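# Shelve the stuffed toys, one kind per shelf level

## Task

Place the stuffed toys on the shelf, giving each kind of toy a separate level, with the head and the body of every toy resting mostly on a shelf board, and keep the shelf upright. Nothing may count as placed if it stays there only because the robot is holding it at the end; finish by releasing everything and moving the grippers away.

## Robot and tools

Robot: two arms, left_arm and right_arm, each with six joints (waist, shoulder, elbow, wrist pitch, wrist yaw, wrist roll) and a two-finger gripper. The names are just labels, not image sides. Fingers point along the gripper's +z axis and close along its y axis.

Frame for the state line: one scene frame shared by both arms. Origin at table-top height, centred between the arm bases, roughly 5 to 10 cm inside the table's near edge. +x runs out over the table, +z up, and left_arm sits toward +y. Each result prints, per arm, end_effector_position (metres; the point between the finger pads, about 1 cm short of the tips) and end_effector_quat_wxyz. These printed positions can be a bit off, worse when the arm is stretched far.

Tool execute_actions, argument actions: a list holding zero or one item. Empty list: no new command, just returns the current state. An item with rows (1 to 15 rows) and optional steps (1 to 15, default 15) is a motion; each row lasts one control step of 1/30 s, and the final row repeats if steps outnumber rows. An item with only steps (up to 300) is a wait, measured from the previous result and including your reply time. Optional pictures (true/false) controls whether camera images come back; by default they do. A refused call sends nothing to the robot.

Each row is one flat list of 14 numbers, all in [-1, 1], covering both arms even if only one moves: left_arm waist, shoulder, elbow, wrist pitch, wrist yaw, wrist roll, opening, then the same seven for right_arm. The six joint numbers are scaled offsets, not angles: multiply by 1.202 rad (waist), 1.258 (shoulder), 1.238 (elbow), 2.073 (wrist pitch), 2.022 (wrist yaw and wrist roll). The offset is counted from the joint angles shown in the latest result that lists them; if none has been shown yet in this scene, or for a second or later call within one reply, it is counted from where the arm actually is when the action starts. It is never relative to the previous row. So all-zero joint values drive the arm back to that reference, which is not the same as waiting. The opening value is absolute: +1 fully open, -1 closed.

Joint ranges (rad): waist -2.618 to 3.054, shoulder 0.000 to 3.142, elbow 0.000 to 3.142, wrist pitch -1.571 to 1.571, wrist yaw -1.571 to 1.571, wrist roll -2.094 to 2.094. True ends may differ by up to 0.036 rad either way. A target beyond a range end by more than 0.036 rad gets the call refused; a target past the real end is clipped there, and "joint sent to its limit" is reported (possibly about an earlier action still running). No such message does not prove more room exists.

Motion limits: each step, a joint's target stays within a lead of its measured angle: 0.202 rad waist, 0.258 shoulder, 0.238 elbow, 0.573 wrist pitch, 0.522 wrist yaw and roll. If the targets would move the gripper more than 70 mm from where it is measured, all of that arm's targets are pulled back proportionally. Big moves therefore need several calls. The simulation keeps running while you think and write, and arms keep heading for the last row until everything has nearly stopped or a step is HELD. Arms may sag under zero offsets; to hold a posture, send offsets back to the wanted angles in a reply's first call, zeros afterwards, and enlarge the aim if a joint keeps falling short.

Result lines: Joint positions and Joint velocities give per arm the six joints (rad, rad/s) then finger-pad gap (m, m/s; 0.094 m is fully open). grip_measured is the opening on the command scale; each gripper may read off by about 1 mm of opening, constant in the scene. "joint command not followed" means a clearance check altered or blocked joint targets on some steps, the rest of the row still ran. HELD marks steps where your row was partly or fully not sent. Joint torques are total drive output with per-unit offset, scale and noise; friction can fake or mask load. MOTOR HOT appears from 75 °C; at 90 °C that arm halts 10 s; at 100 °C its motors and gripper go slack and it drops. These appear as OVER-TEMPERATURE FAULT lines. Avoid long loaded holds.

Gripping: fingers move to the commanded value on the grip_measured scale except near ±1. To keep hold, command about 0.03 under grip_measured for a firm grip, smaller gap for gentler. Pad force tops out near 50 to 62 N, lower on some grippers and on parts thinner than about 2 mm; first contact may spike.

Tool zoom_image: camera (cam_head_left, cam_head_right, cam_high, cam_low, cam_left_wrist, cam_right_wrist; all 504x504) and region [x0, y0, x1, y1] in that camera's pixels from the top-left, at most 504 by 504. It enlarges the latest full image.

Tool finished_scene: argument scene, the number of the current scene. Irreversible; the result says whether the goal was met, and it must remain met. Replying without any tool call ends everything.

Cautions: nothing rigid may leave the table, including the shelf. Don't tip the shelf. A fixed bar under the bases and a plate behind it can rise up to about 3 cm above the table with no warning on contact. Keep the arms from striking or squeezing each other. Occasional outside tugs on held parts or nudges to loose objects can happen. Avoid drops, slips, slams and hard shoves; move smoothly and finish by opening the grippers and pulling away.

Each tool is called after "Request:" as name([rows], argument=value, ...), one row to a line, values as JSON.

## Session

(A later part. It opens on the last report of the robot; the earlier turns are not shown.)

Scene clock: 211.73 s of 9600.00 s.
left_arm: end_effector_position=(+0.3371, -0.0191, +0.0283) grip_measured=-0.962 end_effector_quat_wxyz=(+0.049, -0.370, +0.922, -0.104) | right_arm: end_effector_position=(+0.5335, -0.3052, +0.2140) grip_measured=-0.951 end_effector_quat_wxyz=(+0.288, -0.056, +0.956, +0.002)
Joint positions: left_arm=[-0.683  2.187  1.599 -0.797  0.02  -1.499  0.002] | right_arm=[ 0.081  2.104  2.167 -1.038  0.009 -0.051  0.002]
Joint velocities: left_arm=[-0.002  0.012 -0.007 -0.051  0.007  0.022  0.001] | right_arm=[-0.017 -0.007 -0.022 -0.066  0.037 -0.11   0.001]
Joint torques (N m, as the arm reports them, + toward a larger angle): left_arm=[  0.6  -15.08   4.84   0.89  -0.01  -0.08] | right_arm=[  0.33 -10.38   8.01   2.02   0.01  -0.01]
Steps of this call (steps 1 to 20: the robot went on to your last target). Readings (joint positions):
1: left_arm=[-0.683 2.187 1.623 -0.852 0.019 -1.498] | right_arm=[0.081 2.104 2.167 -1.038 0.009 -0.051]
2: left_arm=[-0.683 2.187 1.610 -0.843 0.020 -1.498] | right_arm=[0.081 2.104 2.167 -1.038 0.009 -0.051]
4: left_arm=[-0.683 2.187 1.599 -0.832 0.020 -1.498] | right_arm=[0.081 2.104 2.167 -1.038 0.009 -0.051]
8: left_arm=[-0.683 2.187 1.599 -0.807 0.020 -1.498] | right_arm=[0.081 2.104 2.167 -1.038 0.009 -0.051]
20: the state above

Request:
execute_actions([
  {"rows": [[0,-0.015,0,0.01,0,0,-0.7,0,0.006,0.02,0.008,0,0,-1],[0,-0.015,0,0.01,0,0,-0.4,0,0.012,0.02,0.008,0,0,-1],[0,-0.015,0,0.01,0,0,-0.1,0,0.014,0.02,0.008,0,0,-1],[0,-0.015,0,0.01,0,0,0.2,0,0.014,0.02,0.008,0,0,-0.8],[0,-0.015,0,0.01,0,0,0.5,0,0.014,0.02,0.008,0,0,-0.6],[0,-0.015,0,0.01,0,0,0.7,0,0.014,0.02,0.008,0,0,-0.4],[0,-0.015,0,0.01,0,0,0.7,0,0.014,0.02,0.008,0,0,-0.2],[0,-0.015,0,0.01,0,0,0.7,0,0.014,0.02,0.008,0,0,0.0],[0,-0.015,0,0.01,0,0,0.7,0,0.014,0.02,0.008,0,0,0.2]], "steps": 15},
], pictures=false)

Request:
execute_actions([
  {"steps": 10},
])

Scene clock: 220.20 s of 9600.00 s.
left_arm: end_effector_position=(+0.3371, -0.0195, +0.0283) grip_measured=+0.698 end_effector_quat_wxyz=(+0.049, -0.370, +0.922, -0.105) | right_arm: end_effector_position=(+0.5348, -0.3051, +0.2070) grip_measured=+0.198 end_effector_quat_wxyz=(+0.282, -0.056, +0.958, +0.002)
Joint positions: left_arm=[-0.683  2.187  1.599 -0.796  0.022 -1.499  0.08 ] | right_arm=[ 0.081  2.118  2.167 -1.037  0.009 -0.051  0.056]
Joint velocities: left_arm=[ 0.002  0.002 -0.017 -0.037  0.022 -0.081 -0.   ] | right_arm=[ 0.007 -0.012  0.002 -0.066  0.022  0.051 -0.001]
Joint torques (N m, as the arm reports them, + toward a larger angle): left_arm=[  0.01 -14.21   5.45   0.8   -0.01   0.  ] | right_arm=[  0.02 -10.17   7.97   1.97   0.01  -0.01]
Steps of this call (steps 1 to 15: the robot went on to your last target; steps 16 to 90: nothing new was sent; then 4.97 s passed at rest; steps 91 to 105: all 15 steps of this action). Readings (joint positions):
91: left_arm=[-0.683 2.187 1.599 -0.796 0.021 -1.499] | right_arm=[0.081 2.104 2.167 -1.038 0.009 -0.051]
92: left_arm=[-0.683 2.187 1.599 -0.796 0.021 -1.499] | right_arm=[0.081 2.104 2.167 -1.038 0.009 -0.051]
94: left_arm=[-0.683 2.187 1.599 -0.796 0.022 -1.499] | right_arm=[0.081 2.106 2.167 -1.038 0.009 -0.051]
98: left_arm=[-0.683 2.187 1.599 -0.796 0.022 -1.499] | right_arm=[0.081 2.115 2.167 -1.038 0.009 -0.051]
105: the state above

Scene clock: 220.53 s of 9600.00 s.
left_arm: end_effector_position=(+0.3371, -0.0195, +0.0283) grip_measured=+0.698 end_effector_quat_wxyz=(+0.049, -0.370, +0.922, -0.105) | right_arm: end_effector_position=(+0.5348, -0.3051, +0.2070) grip_measured=+0.198 end_effector_quat_wxyz=(+0.282, -0.056, +0.958, +0.002)
Joint positions: left_arm=[-0.683  2.187  1.599 -0.796  0.022 -1.499  0.08 ] | right_arm=[ 0.081  2.118  2.167 -1.037  0.009 -0.051  0.056]
Joint velocities: left_arm=[-0.002 -0.002 -0.027 -0.022  0.037 -0.022  0.   ] | right_arm=[ 0.017  0.002 -0.012 -0.051  0.022 -0.095 -0.001]
Joint torques (N m, as the arm reports them, + toward a larger angle): left_arm=[  0.   -14.33   5.5    0.81  -0.02   0.  ] | right_arm=[  0.04 -10.16   7.98   1.96   0.01  -0.01]
Steps of this call (steps 1 to 10: the robot went on to your last target). Readings (joint positions):
1: left_arm=[-0.683 2.187 1.599 -0.796 0.022 -1.499] | right_arm=[0.081 2.118 2.167 -1.037 0.009 -0.051]
2: left_arm=[-0.683 2.187 1.599 -0.796 0.022 -1.499] | right_arm=[0.081 2.118 2.167 -1.037 0.009 -0.051]
4: left_arm=[-0.683 2.187 1.599 -0.796 0.022 -1.499] | right_arm=[0.081 2.118 2.167 -1.037 0.009 -0.051]
8: left_arm=[-0.683 2.187 1.599 -0.796 0.022 -1.499] | right_arm=[0.081 2.118 2.167 -1.037 0.009 -0.051]
10: the state above

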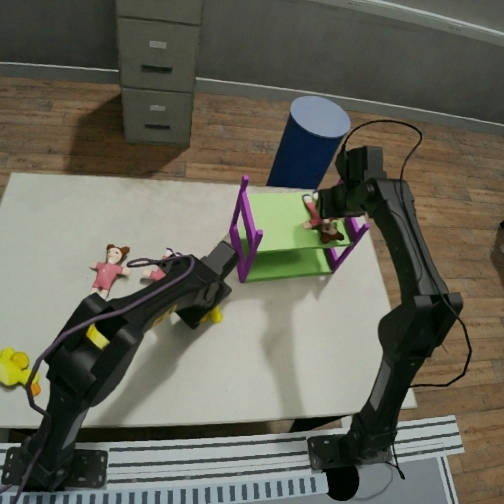

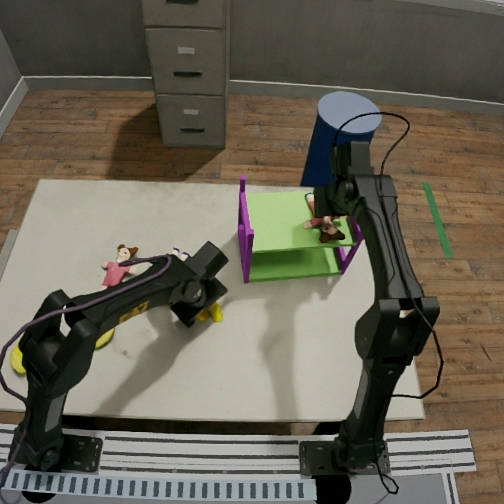

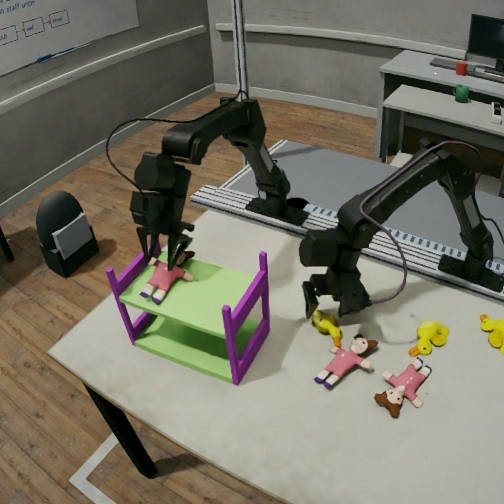

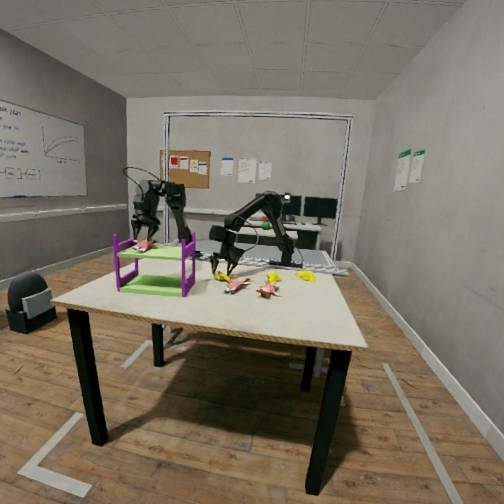

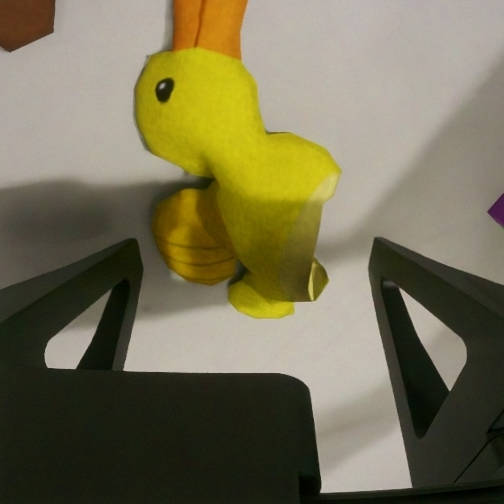

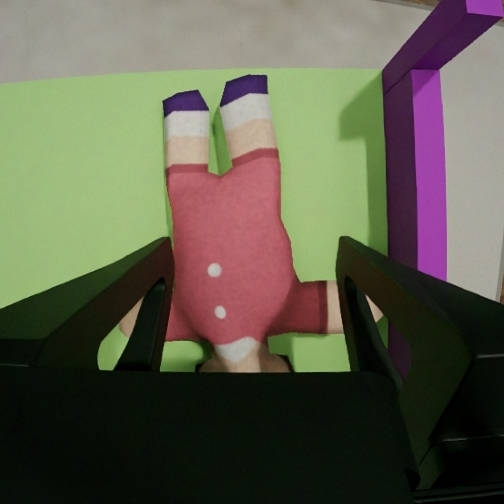

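Request:
execute_actions(actions=[])

Scene clock: 240.10 s of 9600.00 s.
left_arm: end_effector_position=(+0.3371, -0.0195, +0.0283) grip_measured=+0.698 end_effector_quat_wxyz=(+0.049, -0.370, +0.922, -0.105) | right_arm: end_effector_position=(+0.5348, -0.3051, +0.2070) grip_measured=+0.198 end_effector_quat_wxyz=(+0.282, -0.056, +0.958, +0.002)
Joint positions: left_arm=[-0.683  2.187  1.599 -0.796  0.022 -1.499  0.08 ] | right_arm=[ 0.081  2.118  2.167 -1.037  0.009 -0.051  0.056]
Joint velocities: left_arm=[-0.002 -0.022 -0.007  0.007  0.051  0.051 -0.   ] | right_arm=[ 0.017  0.002  0.012  0.007 -0.037 -0.007 -0.   ]
Joint torques (N m, as the arm reports them, + toward a larger angle): left_arm=[  0.   -14.39   5.48   0.81  -0.02   0.01] | right_arm=[  0.06 -10.18   7.99   1.96   0.01  -0.01]
Steps of this call (steps 1 to 15: the robot went on to your last target; steps 16 to 90: nothing new was sent; then 16.57 s passed at rest). Readings (joint positions):
1: left_arm=[-0.683 2.187 1.599 -0.796 0.022 -1.499] | right_arm=[0.081 2.118 2.167 -1.037 0.009 -0.051]
2: left_arm=[-0.683 2.187 1.599 -0.796 0.022 -1.499] | right_arm=[0.081 2.118 2.167 -1.037 0.009 -0.051]
4: left_arm=[-0.683 2.187 1.599 -0.796 0.022 -1.499] | right_arm=[0.081 2.118 2.167 -1.037 0.009 -0.051]
8: left_arm=[-0.683 2.187 1.599 -0.796 0.022 -1.499] | right_arm=[0.081 2.118 2.167 -1.037 0.009 -0.051]
90: the state above
All arms were judged still, so your last target was given up. Only a new action makes them travel on or press farther. Fingers that are still opening or closing keep moving.

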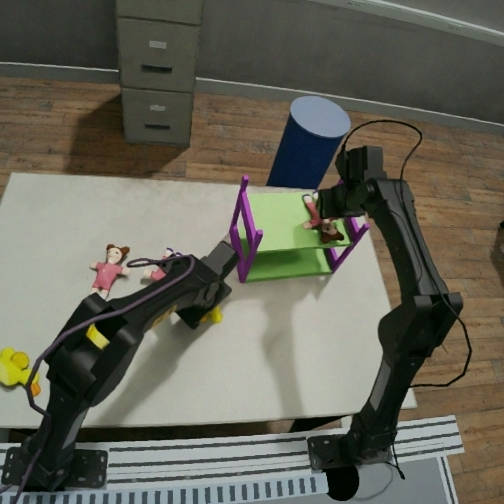

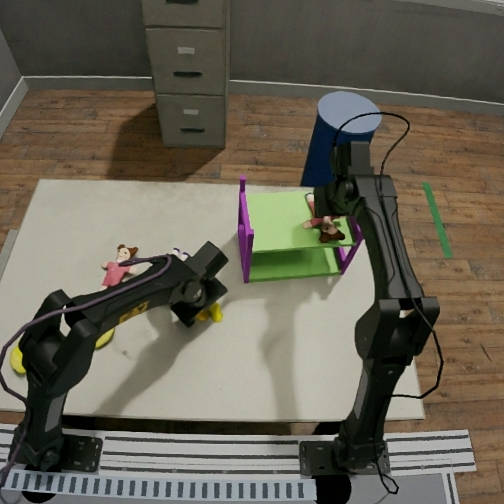

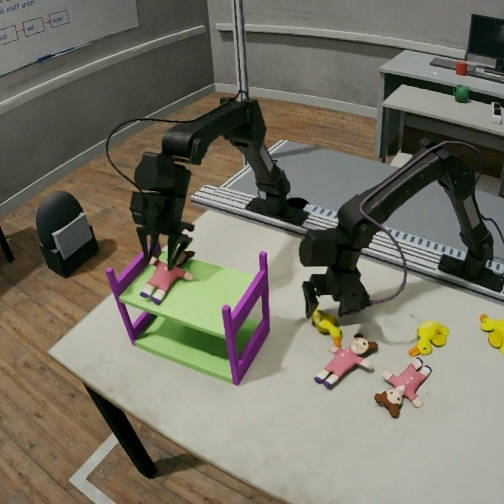

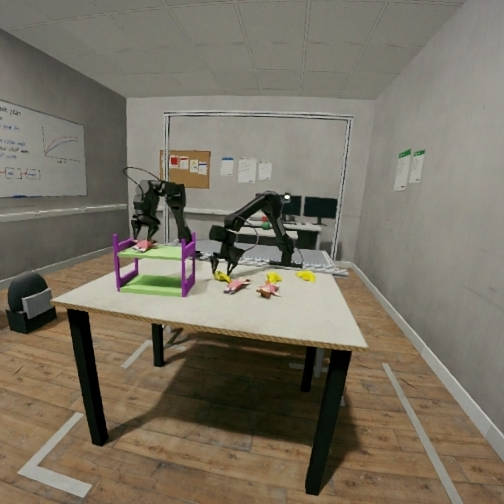

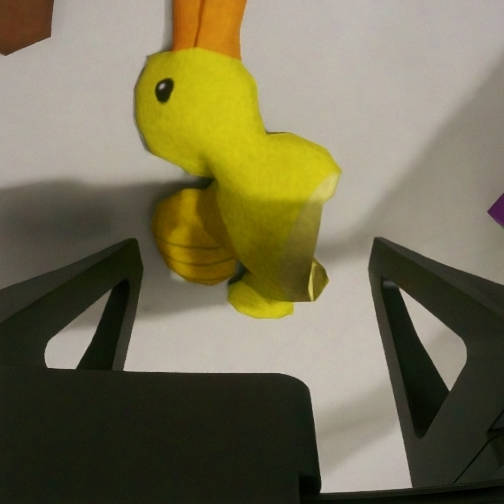

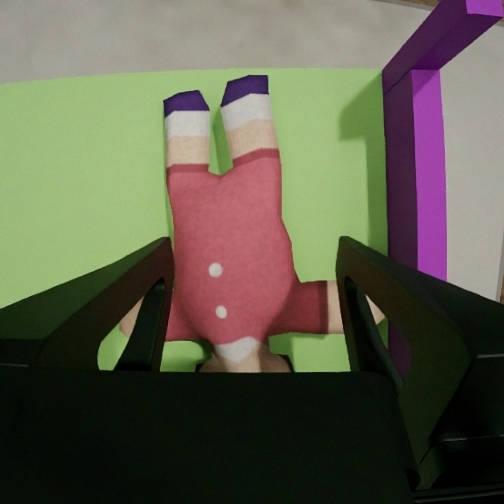

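Request:
execute_actions([
  {"rows": [[0,-0.03,0,0,0,0,0.7,0,-0.02,0,0,0,0,0.3],[0,-0.06,0,0,0,0,0.7,0,-0.05,0,0,0,0,0.3],[0,-0.09,0,0,0,0,0.7,0,-0.08,0,0,0,0,0.3],[0,-0.12,0,0,0,0,0.7,0,-0.11,0,0,0,0,0.3],[0,-0.15,0,0,0,0,0.7,0,-0.14,0,0,0,0,0.3],[0,-0.18,0,0,0,0,0.7,0,-0.17,0,0,0,0,0.3],[0,-0.21,0,0,0,0,0.7,0,-0.19,0,0,0,0,0.3]], "steps": 15},
], pictures=false)

Scene clock: 245.97 s of 9600.00 s.
left_arm: end_effector_position=(+0.3408, -0.0257, +0.1523) grip_measured=+0.698 end_effector_quat_wxyz=(+0.108, -0.358, +0.899, -0.226) | right_arm: end_effector_position=(+0.4986, -0.3086, +0.3309) grip_measured=+0.298 end_effector_quat_wxyz=(+0.398, -0.052, +0.916, +0.003)
Joint positions: left_arm=[-0.683  1.902  1.589 -0.795  0.022 -1.499  0.08 ] | right_arm=[ 0.081  1.869  2.165 -1.036  0.009 -0.051  0.061]
Joint velocities: left_arm=[ 0.027  0.154  0.002  0.081 -0.11  -0.007  0.001] | right_arm=[-0.007 -0.076 -0.007  0.007  0.051 -0.007  0.001]
Joint torques (N m, as the arm reports them, + toward a larger angle): left_arm=[ 0.02 -9.97  6.88  1.06  0.    0.  ] | right_arm=[ 0.04 -7.21  5.94  2.02  0.01  0.  ]
Steps of this call (steps 1 to 90: nothing new was sent; then 2.37 s passed at rest; steps 91 to 105: all 15 steps of this action). Readings (joint positions):
91: left_arm=[-0.683 2.186 1.599 -0.796 0.022 -1.499] | right_arm=[0.081 2.118 2.167 -1.037 0.009 -0.051]
92: left_arm=[-0.683 2.182 1.599 -0.796 0.022 -1.499] | right_arm=[0.081 2.116 2.167 -1.037 0.009 -0.051]
94: left_arm=[-0.683 2.155 1.594 -0.797 0.022 -1.499] | right_arm=[0.081 2.098 2.161 -1.038 0.009 -0.051]
98: left_arm=[-0.683 2.018 1.589 -0.801 0.022 -1.499] | right_arm=[0.081 2.005 2.153 -1.044 0.009 -0.051]
105: the state above

Request:
execute_actions([
  {"rows": [[0.035,-0.038,-0.05,-0.005,-0.001,0.082,0.8,0.04,-0.027,-0.04,0.024,0,0.003,0.8],[0.07,-0.075,-0.099,-0.011,-0.002,0.163,0.8,0.09,-0.054,-0.081,0.048,0,0.005,0.8],[0.105,-0.113,-0.149,-0.016,-0.003,0.245,0.8,0.15,-0.081,-0.121,0.072,0,0.008,0.8],[0.14,-0.15,-0.198,-0.022,-0.004,0.327,0.8,0.21,-0.108,-0.162,0.096,0,0.01,0.8],[0.175,-0.188,-0.248,-0.027,-0.006,0.409,0.8,0.27,-0.135,-0.202,0.12,0,0.013,0.8],[0.209,-0.225,-0.297,-0.032,-0.007,0.49,0.8,0.33,-0.162,-0.242,0.145,0,0.015,0.8],[0.244,-0.263,-0.347,-0.038,-0.008,0.572,0.8,0.39,-0.189,-0.283,0.169,0,0.018,0.8],[0.279,-0.3,-0.396,-0.043,-0.009,0.654,0.8,0.45,-0.216,-0.323,0.193,0,0.02,0.8],[0.314,-0.338,-0.446,-0.049,-0.01,0.735,0.8,0.51,-0.243,-0.364,0.217,0,0.023,0.8],[0.349,-0.375,-0.495,-0.054,-0.011,0.817,0.8,0.573,-0.27,-0.404,0.241,0,0.025,0.8]], "steps": 15},
], pictures=false)

Request:
execute_actions([
  {"steps": 20},
], pictures=false)

Request:
execute_actions([
  {"rows": [[0,0,0,0,0,0,0.8,0,0,-0.065,0.037,0,0,0.8],[0,0,0,0,0,0,0.8,0,0,-0.129,0.073,0,0,0.8],[0,0,0,0,0,0,0.8,0,0,-0.194,0.11,0,0,0.8],[0,0,0,0,0,0,0.8,0,0,-0.259,0.147,0,0,0.8],[0,0,0,0,0,0,0.8,0,0,-0.324,0.183,0,0,0.8],[0,0,0,0,0,0,0.8,0,0,-0.388,0.22,0,0,0.8],[0,0,0,0,0,0,0.8,0,0,-0.453,0.257,0,0,0.8],[0,0,0,0,0,0,0.8,0,0,-0.518,0.293,0,0,0.8],[0,0,0,0,0,0,0.8,0,0,-0.582,0.33,0,0,0.8],[0,0,0,0,0,0,0.8,0,0,-0.647,0.367,0,0,0.8],[0,0,0,0,0,0,0.8,0,0,-0.712,0.403,0,0,0.8],[0,0,0,0,0,0,0.8,0,0,-0.776,0.44,0,0,0.8],[0,0,0,0,0,0,0.8,0,0,-0.841,0.477,0,0,0.8],[0,0,0,0,0,0,0.8,0,0,-0.906,0.513,0,0,0.8],[0,0,0,0,0,0,0.8,0,0,-0.97,0.55,0,0,0.8]], "steps": 15},
], pictures=false)

Request:
execute_actions([
  {"steps": 25},
])

Scene clock: 293.70 s of 9600.00 s.
left_arm: end_effector_position=(+0.2664, +0.2065, +0.0995) grip_measured=+0.799 end_effector_quat_wxyz=(+0.119, -0.009, +0.992, -0.038) | right_arm: end_effector_position=(+0.3608, -0.0344, +0.3285) grip_measured=+0.798 end_effector_quat_wxyz=(+0.445, -0.309, +0.825, +0.161)
Joint positions: left_arm=[-0.251  1.442  0.982 -0.908 -0.002 -0.316  0.084] | right_arm=[ 0.724  1.596  1.678 -0.663  0.015 -0.018  0.084]
Joint velocities: left_arm=[-0.056  0.002 -0.115 -0.227 -0.022  2.718  0.   ] | right_arm=[ 1.238 -0.369 -0.276  0.711 -0.212  0.007  0.   ]
Joint torques (N m, as the arm reports them, + toward a larger angle): left_arm=[-0.77 -6.75  5.85  1.03 -0.05  0.06] | right_arm=[-2.42 -9.7   6.66  2.55  0.15  0.09]
Steps of this call (steps 1 to 30: the robot went on to your last target; steps 31 to 90: nothing new was sent; then 44.23 s passed at rest; steps 91 to 105: all 15 steps of this action). Readings (joint positions):
91: left_arm=[-0.681 1.918 1.581 -0.791 0.023 -1.477] | right_arm=[0.085 1.874 2.157 -1.028 0.011 -0.050]
92: left_arm=[-0.673 1.901 1.556 -0.785 0.026 -1.427] | right_arm=[0.097 1.863 2.133 -1.009 0.015 -0.049]
94: left_arm=[-0.631 1.833 1.460 -0.786 0.031 -1.268] | right_arm=[0.159 1.829 2.058 -0.966 0.025 -0.045]
98: left_arm=[-0.458 1.663 1.251 -0.810 0.027 -0.950] | right_arm=[0.363 1.745 1.888 -0.854 0.024 -0.036]
105: the state above

Scene clock: 294.37 s of 9600.00 s.
left_arm: end_effector_position=(+0.2642, +0.2061, +0.0983) grip_measured=+0.799 end_effector_quat_wxyz=(+0.121, +0.218, +0.968, -0.010) | right_arm: end_effector_position=(+0.3456, -0.0134, +0.3690) grip_measured=+0.798 end_effector_quat_wxyz=(+0.496, -0.314, +0.784, +0.203)
Joint positions: left_arm=[-0.255  1.442  0.979 -0.912 -0.002  0.141  0.084] | right_arm=[ 0.774  1.551  1.67  -0.554  0.001 -0.006  0.084]
Joint velocities: left_arm=[-0.007 -0.007 -0.002  0.037 -0.022  0.051  0.   ] | right_arm=[-0.002  0.007  0.007 -0.007 -0.007 -0.022 -0.   ]
Joint torques (N m, as the arm reports them, + toward a larger angle): left_arm=[-0.76 -6.61  5.32  0.72  0.01  0.08] | right_arm=[-0.25 -7.7   5.89  2.59  0.08  0.06]
Steps of this call (steps 1 to 20: the robot went on to your last target). Readings (joint positions):
1: left_arm=[-0.253 1.442 0.980 -0.912 -0.002 -0.226] | right_arm=[0.760 1.584 1.672 -0.642 0.009 -0.016]
2: left_arm=[-0.254 1.442 0.979 -0.912 -0.002 -0.151] | right_arm=[0.782 1.575 1.670 -0.625 0.002 -0.015]
4: left_arm=[-0.255 1.442 0.979 -0.912 -0.002 -0.043] | right_arm=[0.791 1.561 1.670 -0.596 -0.001 -0.013]
8: left_arm=[-0.255 1.442 0.979 -0.912 -0.002 0.069] | right_arm=[0.775 1.551 1.670 -0.563 0.000 -0.009]
20: the state above

Scene clock: 294.87 s of 9600.00 s.
left_arm: end_effector_position=(+0.2642, +0.2061, +0.0983) grip_measured=+0.799 end_effector_quat_wxyz=(+0.121, +0.218, +0.968, -0.010) | right_arm: end_effector_position=(+0.2833, -0.0675, +0.0566) grip_measured=+0.798 end_effector_quat_wxyz=(+0.383, -0.339, +0.844, +0.159)
Joint positions: left_arm=[-0.255  1.442  0.979 -0.912 -0.002  0.141  0.084] | right_arm=[ 0.774  1.561  0.6    0.249  0.001 -0.006  0.084]
Joint velocities: left_arm=[ 0.007 -0.017  0.007 -0.007  0.037 -0.081 -0.   ] | right_arm=[ 0.002 -0.007 -2.298  2.088 -0.051  0.022  0.   ]
Joint torques (N m, as the arm reports them, + toward a larger angle): left_arm=[-0.08 -5.64  5.74  0.63 -0.03 -0.01] | right_arm=[ 0.06 -6.06  6.24  2.26  0.01 -0.01]
Steps of this call (steps 1 to 15: all 15 steps of this action). Readings (joint positions):
1: left_arm=[-0.255 1.442 0.979 -0.912 -0.002 0.141] | right_arm=[0.774 1.551 1.658 -0.540 0.001 -0.006]
2: left_arm=[-0.255 1.442 0.979 -0.912 -0.002 0.141] | right_arm=[0.774 1.545 1.628 -0.504 0.001 -0.006]
4: left_arm=[-0.255 1.442 0.979 -0.912 -0.002 0.141] | right_arm=[0.774 1.534 1.514 -0.404 0.001 -0.006]
8: left_arm=[-0.255 1.442 0.979 -0.912 -0.002 0.141] | right_arm=[0.774 1.541 1.191 -0.187 0.001 -0.006]
15: the state above

Scene clock: 295.70 s of 9600.00 s.
left_arm: end_effector_position=(+0.2642, +0.2061, +0.0983) grip_measured=+0.799 end_effector_quat_wxyz=(+0.121, +0.218, +0.968, -0.010) | right_arm: end_effector_position=(+0.2819, -0.0690, +0.0643) grip_measured=+0.798 end_effector_quat_wxyz=(+0.453, -0.324, +0.809, +0.186)
Joint positions: left_arm=[-0.255  1.442  0.979 -0.912 -0.002  0.141  0.084] | right_arm=[ 0.774  1.561  0.451  0.567  0.001 -0.006  0.084]
Joint velocities: left_arm=[ 0.007 -0.007  0.012  0.022  0.022 -0.022 -0.001] | right_arm=[ 0.022 -0.007  0.002  0.007  0.051 -0.037 -0.   ]
Joint torques (N m, as the arm reports them, + toward a larger angle): left_arm=[ 0.07 -5.58  5.56  0.65 -0.02 -0.01] | right_arm=[ 0.04 -5.62  6.53  2.52  0.    0.  ]
Steps of this call (steps 1 to 25: the robot went on to your last target). Readings (joint positions):
1: left_arm=[-0.255 1.442 0.979 -0.912 -0.002 0.141] | right_arm=[0.774 1.561 0.532 0.303 0.001 -0.006]
2: left_arm=[-0.255 1.442 0.979 -0.912 -0.002 0.141] | right_arm=[0.774 1.561 0.485 0.333 0.001 -0.006]
4: left_arm=[-0.255 1.442 0.979 -0.912 -0.002 0.141] | right_arm=[0.774 1.561 0.445 0.376 0.001 -0.006]
8: left_arm=[-0.255 1.442 0.979 -0.912 -0.002 0.141] | right_arm=[0.774 1.561 0.449 0.488 0.001 -0.006]
25: the state above

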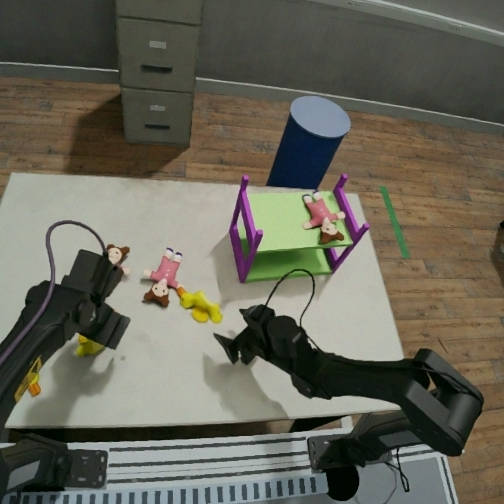

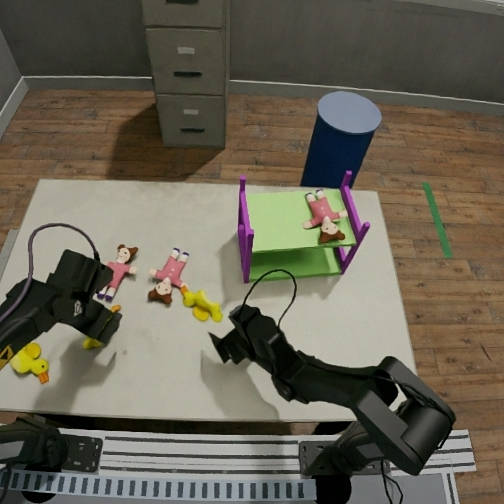

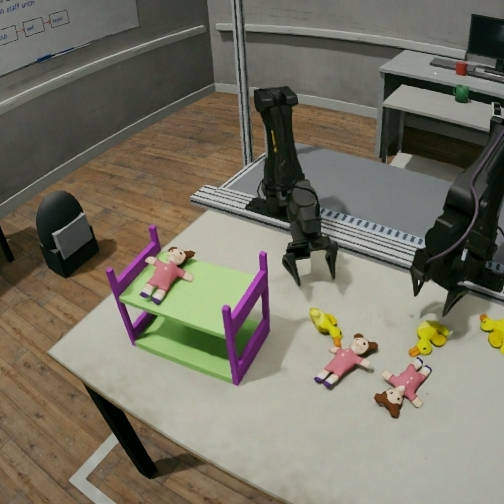

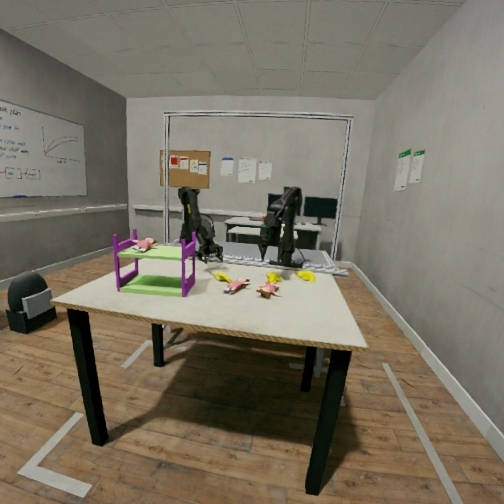

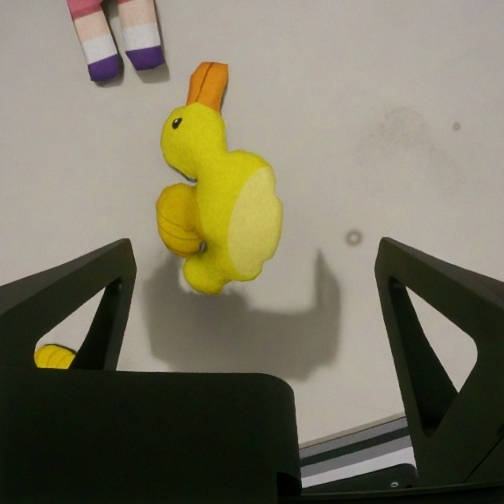

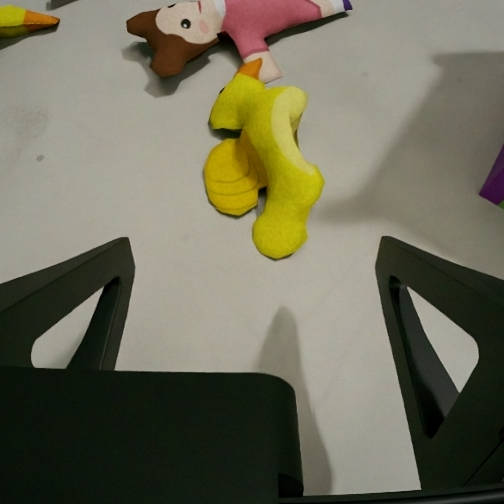

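Request:
execute_actions([
  {"rows": [[0.02,0,0,0,0,0.012,0.8,-0.002,0.025,0.012,0.012,0,0,0.8],[0.04,0,0,0,0,0.025,0.8,-0.004,0.05,0.024,0.024,0,0,0.8],[0.064,0,0,0,0,0.038,0.8,-0.006,0.074,0.036,0.036,0,0,0.8],[0.064,0.006,-0.021,0.018,0,0.038,0.8,-0.008,0.099,0.047,0.047,0,0,0.8],[0.064,0.013,-0.042,0.035,0,0.038,0.8,-0.008,0.124,0.059,0.059,0,0,0.8],[0.064,0.019,-0.062,0.053,0,0.038,0.8,-0.008,0.148,0.071,0.071,0,0,0.8],[0.064,0.026,-0.083,0.07,0,0.038,0.8,-0.008,0.173,0.083,0.083,0,0,0.8],[0.064,0.032,-0.104,0.088,0,0.038,0.8,-0.008,0.198,0.095,0.095,0,0,0.8],[0.064,0.038,-0.125,0.106,0,0.038,0.8,-0.008,0.222,0.107,0.107,0,0,0.8],[0.064,0.045,-0.146,0.123,0,0.038,0.8,-0.008,0.247,0.118,0.118,0,0,0.8],[0.064,0.051,-0.166,0.141,0,0.038,0.8,-0.008,0.272,0.13,0.13,0,0,0.8],[0.064,0.058,-0.187,0.158,0,0.038,0.8,-0.008,0.2965,0.142,0.142,0,0,0.8],[0.064,0.064,-0.208,0.176,0,0.038,0.8,-0.008,0.2965,0.142,0.142,0,0,0.8]], "steps": 15},
], pictures=false)

Request:
execute_actions([
  {"steps": 15},
])

Scene clock: 324.63 s of 9600.00 s.
left_arm: end_effector_position=(+0.2457, +0.2310, +0.0213) grip_measured=+0.799 end_effector_quat_wxyz=(+0.085, +0.215, +0.973, -0.003) | right_arm: end_effector_position=(+0.3189, -0.0328, +0.0208) grip_measured=+0.798 end_effector_quat_wxyz=(+0.459, -0.323, +0.806, +0.188)
Joint positions: left_arm=[-0.181  1.519  0.736 -0.666 -0.002  0.207  0.084] | right_arm=[ 0.774  1.925  0.605  0.791  0.001 -0.006  0.084]
Joint velocities: left_arm=[ 0.007  0.212 -0.432  0.403 -0.007  0.051 -0.001] | right_arm=[ 0.012  0.198  0.022  0.198 -0.022 -0.007 -0.   ]
Joint torques (N m, as the arm reports them, + toward a larger angle): left_arm=[ 0.23 -6.46  5.95  1.11  0.01  0.1 ] | right_arm=[-0.74 -7.35  5.91  2.69  0.01 -0.01]
Steps of this call (steps 1 to 30: the robot went on to your last target; steps 31 to 90: nothing new was sent; then 25.43 s passed at rest; steps 91 to 105: all 15 steps of this action). Readings (joint positions):
91: left_arm=[-0.253 1.442 0.979 -0.912 -0.002 0.143] | right_arm=[0.774 1.562 0.451 0.569 0.001 -0.006]
92: left_arm=[-0.247 1.442 0.979 -0.912 -0.001 0.150] | right_arm=[0.774 1.570 0.452 0.576 0.001 -0.006]
94: left_arm=[-0.216 1.442 0.978 -0.911 -0.000 0.171] | right_arm=[0.774 1.612 0.467 0.599 0.001 -0.006]
98: left_arm=[-0.181 1.448 0.918 -0.843 -0.002 0.193] | right_arm=[0.774 1.743 0.521 0.663 0.001 -0.006]
105: the state above

Scene clock: 325.13 s of 9600.00 s.
left_arm: end_effector_position=(+0.2593, +0.2278, +0.0192) grip_measured=+0.799 end_effector_quat_wxyz=(+0.115, +0.215, +0.970, -0.003) | right_arm: end_effector_position=(+0.3242, -0.0300, +0.0300) grip_measured=+0.798 end_effector_quat_wxyz=(+0.478, -0.317, +0.796, +0.195)
Joint positions: left_arm=[-0.181  1.526  0.719 -0.58  -0.002  0.21   0.084] | right_arm=[ 0.771  1.929  0.605  0.842  0.001 -0.006  0.084]
Joint velocities: left_arm=[ 0.017 -0.002  0.002  0.007 -0.066 -0.007 -0.   ] | right_arm=[ 0.017 -0.002  0.012  0.022  0.022 -0.007 -0.   ]
Joint torques (N m, as the arm reports them, + toward a larger angle): left_arm=[ 0.2  -6.02  5.21  0.85 -0.03  0.07] | right_arm=[-0.44 -6.78  5.97  2.57  0.01 -0.01]
Steps of this call (steps 1 to 15: the robot went on to your last target). Readings (joint positions):
1: left_arm=[-0.181 1.524 0.725 -0.655 -0.002 0.207] | right_arm=[0.774 1.929 0.605 0.798 0.001 -0.006]
2: left_arm=[-0.181 1.526 0.719 -0.646 -0.002 0.208] | right_arm=[0.774 1.929 0.605 0.804 0.001 -0.006]
4: left_arm=[-0.181 1.526 0.719 -0.625 -0.002 0.209] | right_arm=[0.772 1.929 0.605 0.819 0.001 -0.006]
8: left_arm=[-0.181 1.526 0.719 -0.594 -0.002 0.209] | right_arm=[0.771 1.929 0.605 0.835 0.001 -0.006]
15: the state above

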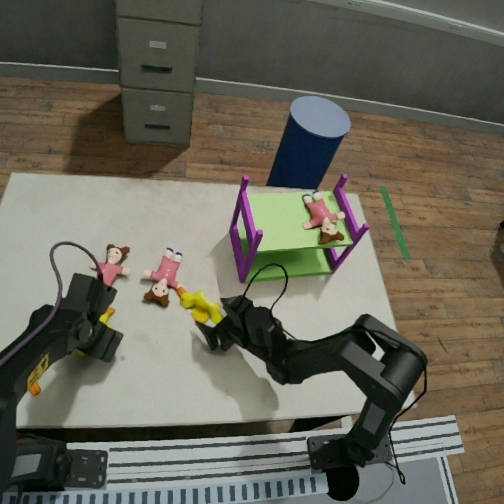

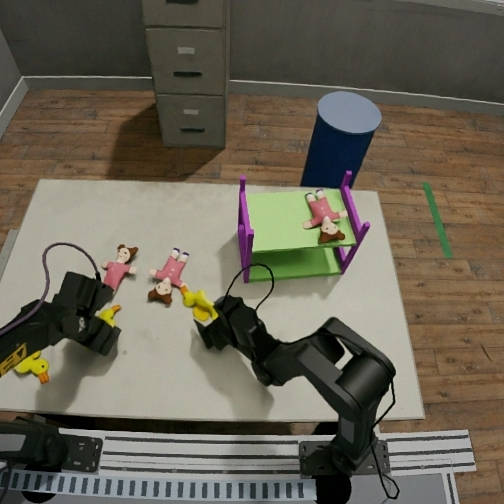

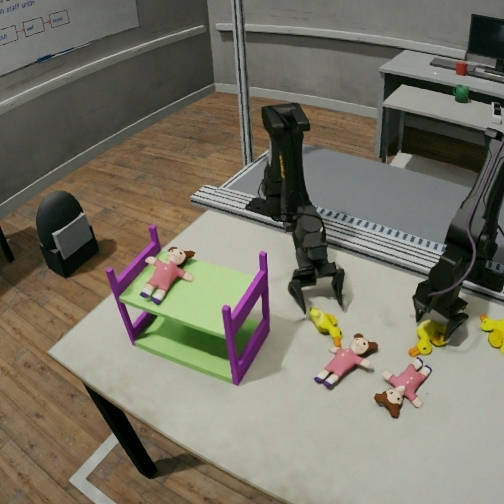

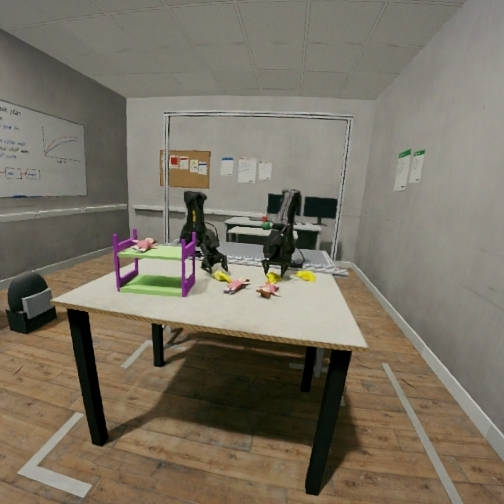

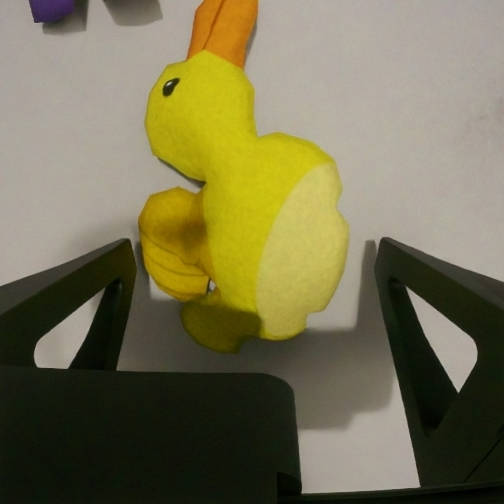

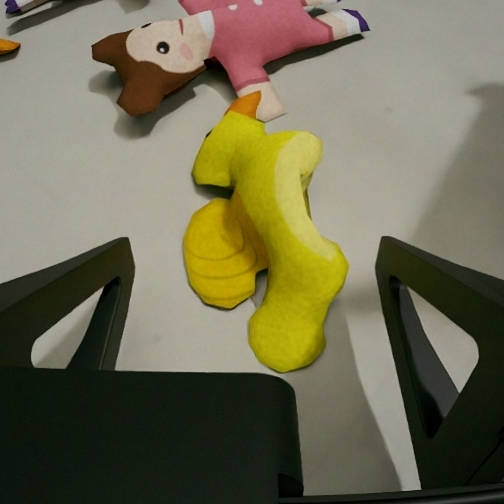

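Request:
execute_actions([
  {"rows": [[0,0,0,0.01,0,0,0.8,0,0.009,0.014,-0.003,0,0,0.8],[0,0,0,0.02,0,0,0.8,0,0.018,0.028,-0.005,0,0,0.8],[0,0,0,0.027,0,0,0.8,0,0.027,0.042,-0.008,0,0,0.8],[0,0,0,0.027,0,0,0.8,0,0.036,0.056,-0.01,0,0,0.8],[0,0,0,0.027,0,0,0.8,0,0.045,0.07,-0.013,0,0,0.8],[0,0,0,0.027,0,0,0.8,0,0.054,0.085,-0.015,0,0,0.8],[0,0,0,0.027,0,0,0.8,0,0.063,0.099,-0.018,0,0,0.8],[0,0,0,0.027,0,0,0.8,0,0.072,0.113,-0.02,0,0,0.8],[0,0,0,0.027,0,0,0.6,0,0.081,0.127,-0.023,0,0,0.8],[0,0,0,0.027,0,0,0.3,0,0.09,0.141,-0.025,0,0,0.8],[0,0,0,0.027,0,0,0.0,0,0.09,0.141,-0.025,0,0,0.8],[0,0,0,0.027,0,0,-0.3,0,0.09,0.141,-0.025,0,0,0.8],[0,0,0,0.027,0,0,-0.6,0,0.09,0.141,-0.025,0,0,0.8],[0,0,0,0.027,0,0,-1,0,0.09,0.141,-0.025,0,0,0.8]], "steps": 15},
], pictures=false)

Request:
execute_actions([
  {"steps": 20},
])

Scene clock: 342.97 s of 9600.00 s.
left_arm: end_effector_position=(+0.2666, +0.2267, +0.0210) grip_measured=-0.896 end_effector_quat_wxyz=(+0.130, +0.215, +0.968, -0.002) | right_arm: end_effector_position=(+0.3522, -0.0034, +0.0307) grip_measured=+0.798 end_effector_quat_wxyz=(+0.486, -0.315, +0.791, +0.198)
Joint positions: left_arm=[-0.181  1.526  0.719 -0.549 -0.005  0.21   0.005] | right_arm=[ 0.771  2.03   0.759  0.809  0.001 -0.006  0.084]
Joint velocities: left_arm=[ 0.002  0.017 -0.002  0.139 -0.11  -0.007 -0.197] | right_arm=[ 0.002  0.012 -0.012 -0.022 -0.007  0.037 -0.001]
Joint torques (N m, as the arm reports them, + toward a larger angle): left_arm=[ 0.12 -5.99  4.91  0.77  0.1  -0.01] | right_arm=[ 0.05 -7.21  6.03  2.25  0.01 -0.01]
Steps of this call (steps 1 to 15: the robot went on to your last target; steps 16 to 90: nothing new was sent; then 14.33 s passed at rest; steps 91 to 105: all 15 steps of this action). Readings (joint positions):
91: left_arm=[-0.181 1.526 0.719 -0.577 -0.002 0.210] | right_arm=[0.771 1.929 0.605 0.843 0.001 -0.006]
92: left_arm=[-0.181 1.526 0.719 -0.576 -0.002 0.210] | right_arm=[0.771 1.929 0.606 0.842 0.001 -0.006]
94: left_arm=[-0.181 1.526 0.719 -0.570 -0.002 0.210] | right_arm=[0.771 1.940 0.623 0.838 0.001 -0.006]
98: left_arm=[-0.181 1.526 0.719 -0.559 -0.002 0.210] | right_arm=[0.771 1.987 0.693 0.825 0.001 -0.006]
105: the state above

Scene clock: 343.63 s of 9600.00 s.
left_arm: end_effector_position=(+0.2677, +0.2269, +0.0213) grip_measured=-0.963 end_effector_quat_wxyz=(+0.133, +0.215, +0.968, -0.001) | right_arm: end_effector_position=(+0.3515, -0.0040, +0.0287) grip_measured=+0.798 end_effector_quat_wxyz=(+0.483, -0.316, +0.793, +0.197)
Joint positions: left_arm=[-0.181  1.526  0.719 -0.545 -0.008  0.21   0.002] | right_arm=[ 0.771  2.03   0.759  0.8    0.001 -0.006  0.084]
Joint velocities: left_arm=[ 0.017 -0.012 -0.002 -0.007 -0.051  0.007  0.   ] | right_arm=[-0.007  0.002  0.007  0.007  0.022  0.051  0.   ]
Joint torques (N m, as the arm reports them, + toward a larger angle): left_arm=[-0.06 -5.82  5.08  0.91  0.03  0.02] | right_arm=[ 0.05 -7.23  5.99  2.26  0.01 -0.01]
Steps of this call (steps 1 to 15: the robot went on to your last target; steps 16 to 20: nothing new was sent). Readings (joint positions):
1: left_arm=[-0.181 1.526 0.719 -0.547 -0.006 0.210] | right_arm=[0.771 2.030 0.759 0.807 0.001 -0.006]
2: left_arm=[-0.181 1.526 0.719 -0.546 -0.006 0.210] | right_arm=[0.771 2.030 0.759 0.805 0.001 -0.006]
4: left_arm=[-0.181 1.526 0.719 -0.545 -0.006 0.210] | right_arm=[0.771 2.030 0.759 0.803 0.001 -0.006]
8: left_arm=[-0.181 1.526 0.719 -0.545 -0.008 0.210] | right_arm=[0.771 2.030 0.759 0.801 0.001 -0.006]
20: the state above
All arms were judged still, so your last target was given up. Only a new action makes them travel on or press farther. Fingers that are still opening or closing keep moving.

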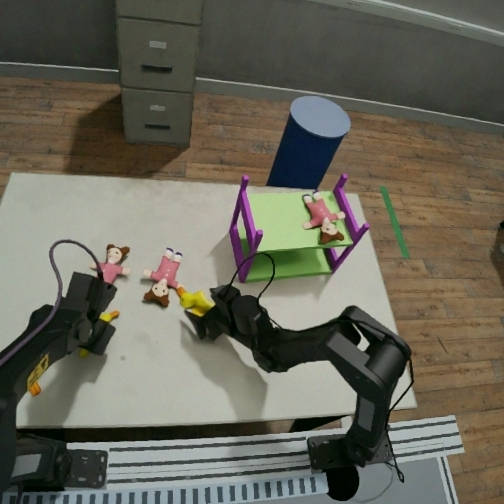

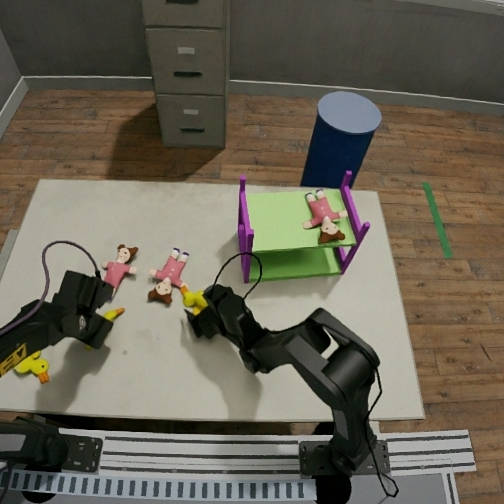

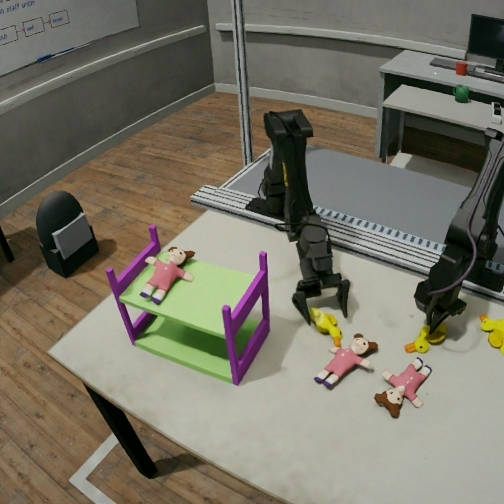

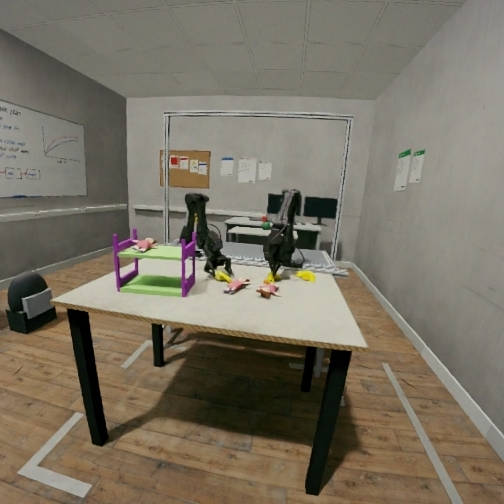

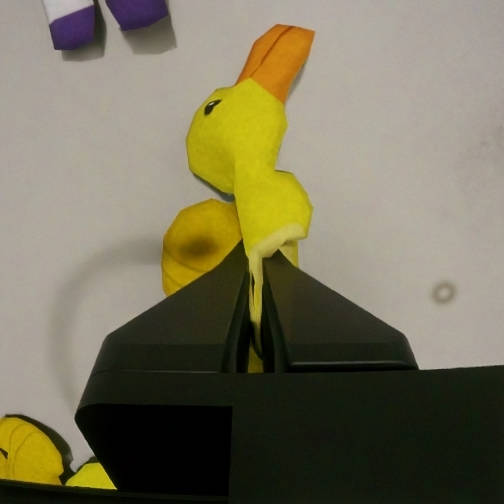

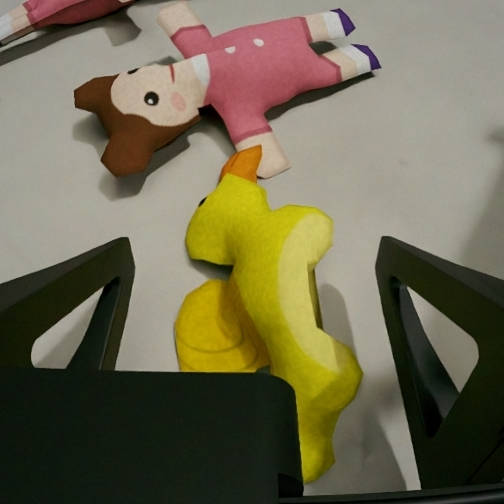

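Request:
execute_actions([
  {"rows": [[0,-0.008,0.023,-0.018,0,0,-1,0,0,0,-0.008,0,0,0.8],[0,-0.015,0.047,-0.035,0,0,-1,0,0,0,-0.016,0,0,0.8],[0,-0.023,0.07,-0.053,0,0,-1,0,0,0,-0.022,0,0,0.8],[0,-0.03,0.094,-0.071,0,0,-1,0,0,0,-0.022,0,0,0.8],[0,-0.038,0.117,-0.089,0,0,-1,0,0,0,-0.022,0,0,0.8],[0,-0.046,0.14,-0.106,0,-0.08,-1,0,0,0,-0.022,0,0,0.8],[0,-0.053,0.164,-0.124,0,-0.16,-1,0,0,0,-0.022,0,0,0.8],[0,-0.061,0.187,-0.142,0,-0.25,-1,0,0,0,-0.022,0,0,0.8],[0,-0.068,0.211,-0.159,0,-0.34,-1,0,0,0,-0.022,0,0,0.8],[0,-0.076,0.234,-0.177,0,-0.42,-1,0,0,0,-0.022,0,0,0.6],[0,-0.076,0.234,-0.177,0,-0.51,-1,0,0,0,-0.022,0,0,0.3],[0,-0.076,0.234,-0.177,0,-0.59,-1,0,0,0,-0.022,0,0,0.0],[0,-0.076,0.234,-0.177,0,-0.68,-1,0,0,0,-0.022,0,0,-0.3],[0,-0.076,0.234,-0.177,0,-0.76,-1,0,0,0,-0.022,0,0,-0.6],[0,-0.076,0.234,-0.177,0,-0.845,-1,0,0,0,-0.022,0,0,-1]], "steps": 15},
], pictures=false)

Request:
execute_actions([
  {"steps": 20},
])

Scene clock: 362.07 s of 9600.00 s.
left_arm: end_effector_position=(+0.2878, +0.2231, +0.1067) grip_measured=-0.963 end_effector_quat_wxyz=(+0.148, -0.190, +0.968, -0.065) | right_arm: end_effector_position=(+0.3485, -0.0067, +0.0212) grip_measured=-0.642 end_effector_quat_wxyz=(+0.469, -0.319, +0.801, +0.192)
Joint positions: left_arm=[-0.181  1.436  0.986 -0.844 -0.009 -0.613  0.002] | right_arm=[ 0.771  2.03   0.759  0.765  0.    -0.006  0.017]
Joint velocities: left_arm=[-0.012 -0.037 -0.007 -0.3   -0.022 -2.821 -0.002] | right_arm=[ 0.002  0.002 -0.012  0.037 -0.066  0.022 -0.421]
Joint torques (N m, as the arm reports them, + toward a larger angle): left_arm=[-0.03 -5.91  7.44  0.53 -0.01  0.01] | right_arm=[ 0.05 -8.17  4.43  2.22  0.01 -0.02]
Steps of this call (steps 1 to 90: nothing new was sent; then 14.93 s passed at rest; steps 91 to 105: all 15 steps of this action). Readings (joint positions):
91: left_arm=[-0.181 1.526 0.719 -0.546 -0.008 0.210] | right_arm=[0.771 2.030 0.759 0.799 0.001 -0.006]
92: left_arm=[-0.181 1.526 0.722 -0.554 -0.009 0.210] | right_arm=[0.771 2.030 0.759 0.797 0.001 -0.006]
94: left_arm=[-0.181 1.526 0.747 -0.598 -0.009 0.210] | right_arm=[0.771 2.030 0.759 0.787 0.001 -0.006]
98: left_arm=[-0.181 1.502 0.849 -0.717 -0.009 0.066] | right_arm=[0.771 2.030 0.759 0.772 0.001 -0.006]
105: the state above

Scene clock: 362.73 s of 9600.00 s.
left_arm: end_effector_position=(+0.2737, +0.2263, +0.1023) grip_measured=-0.963 end_effector_quat_wxyz=(+0.087, -0.581, +0.803, -0.098) | right_arm: end_effector_position=(+0.3485, -0.0067, +0.0212) grip_measured=-0.949 end_effector_quat_wxyz=(+0.469, -0.319, +0.801, +0.192)
Joint positions: left_arm=[-0.181  1.436  0.986 -0.904 -0.009 -1.479  0.002] | right_arm=[ 0.771  2.03   0.759  0.765  0.    -0.006  0.002]
Joint velocities: left_arm=[ 0.002 -0.002 -0.002  0.022 -0.007 -0.095  0.   ] | right_arm=[-0.012  0.007 -0.007 -0.095 -0.022 -0.007  0.001]
Joint torques (N m, as the arm reports them, + toward a larger angle): left_arm=[ 0.06 -6.14  7.37  0.63  0.   -0.06] | right_arm=[ 0.06 -8.17  4.46  2.22  0.01 -0.01]
Steps of this call (steps 1 to 20: the robot went on to your last target). Readings (joint positions):
1: left_arm=[-0.181 1.436 0.986 -0.854 -0.009 -0.711] | right_arm=[0.771 2.030 0.759 0.765 0.000 -0.006]
2: left_arm=[-0.181 1.436 0.986 -0.867 -0.009 -0.808] | right_arm=[0.771 2.030 0.759 0.765 0.000 -0.006]
4: left_arm=[-0.181 1.436 0.986 -0.884 -0.009 -1.004] | right_arm=[0.771 2.030 0.759 0.765 0.000 -0.006]
8: left_arm=[-0.181 1.436 0.986 -0.899 -0.009 -1.292] | right_arm=[0.771 2.030 0.759 0.765 0.000 -0.006]
20: the state above

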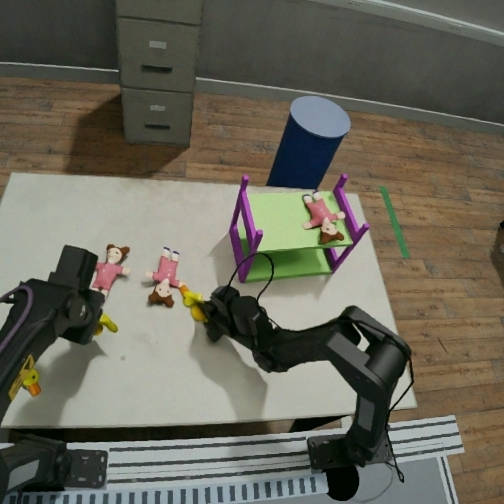

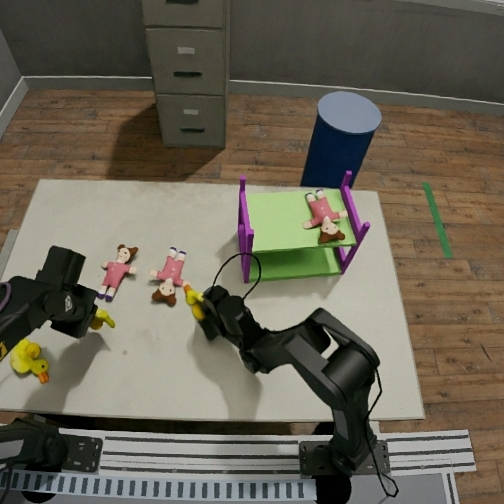

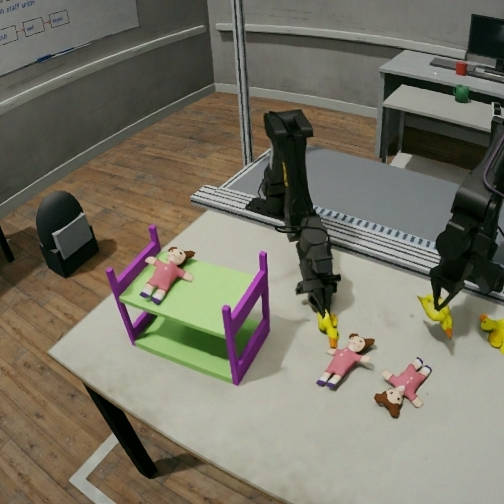

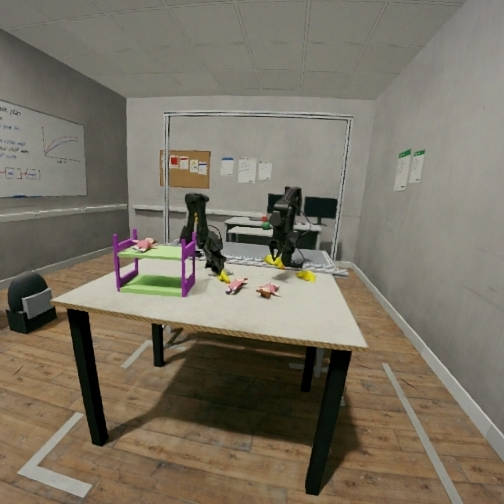

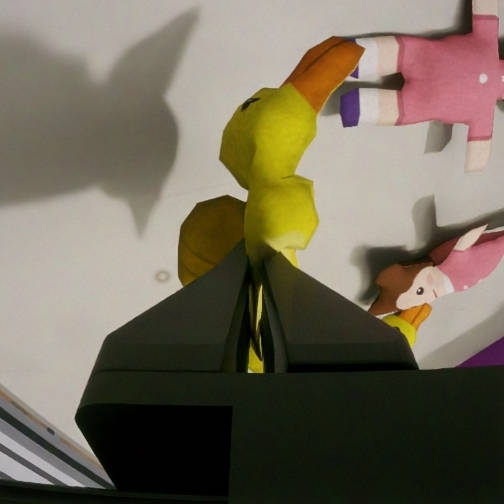

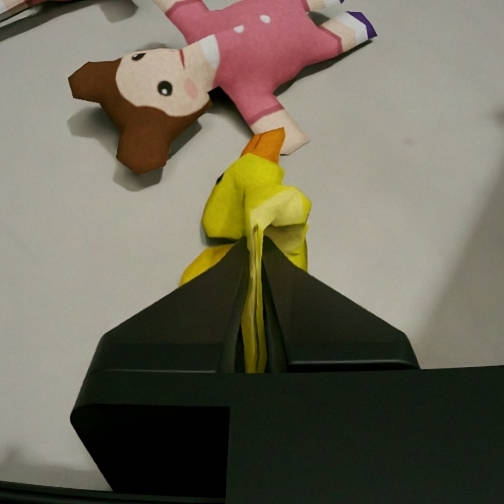

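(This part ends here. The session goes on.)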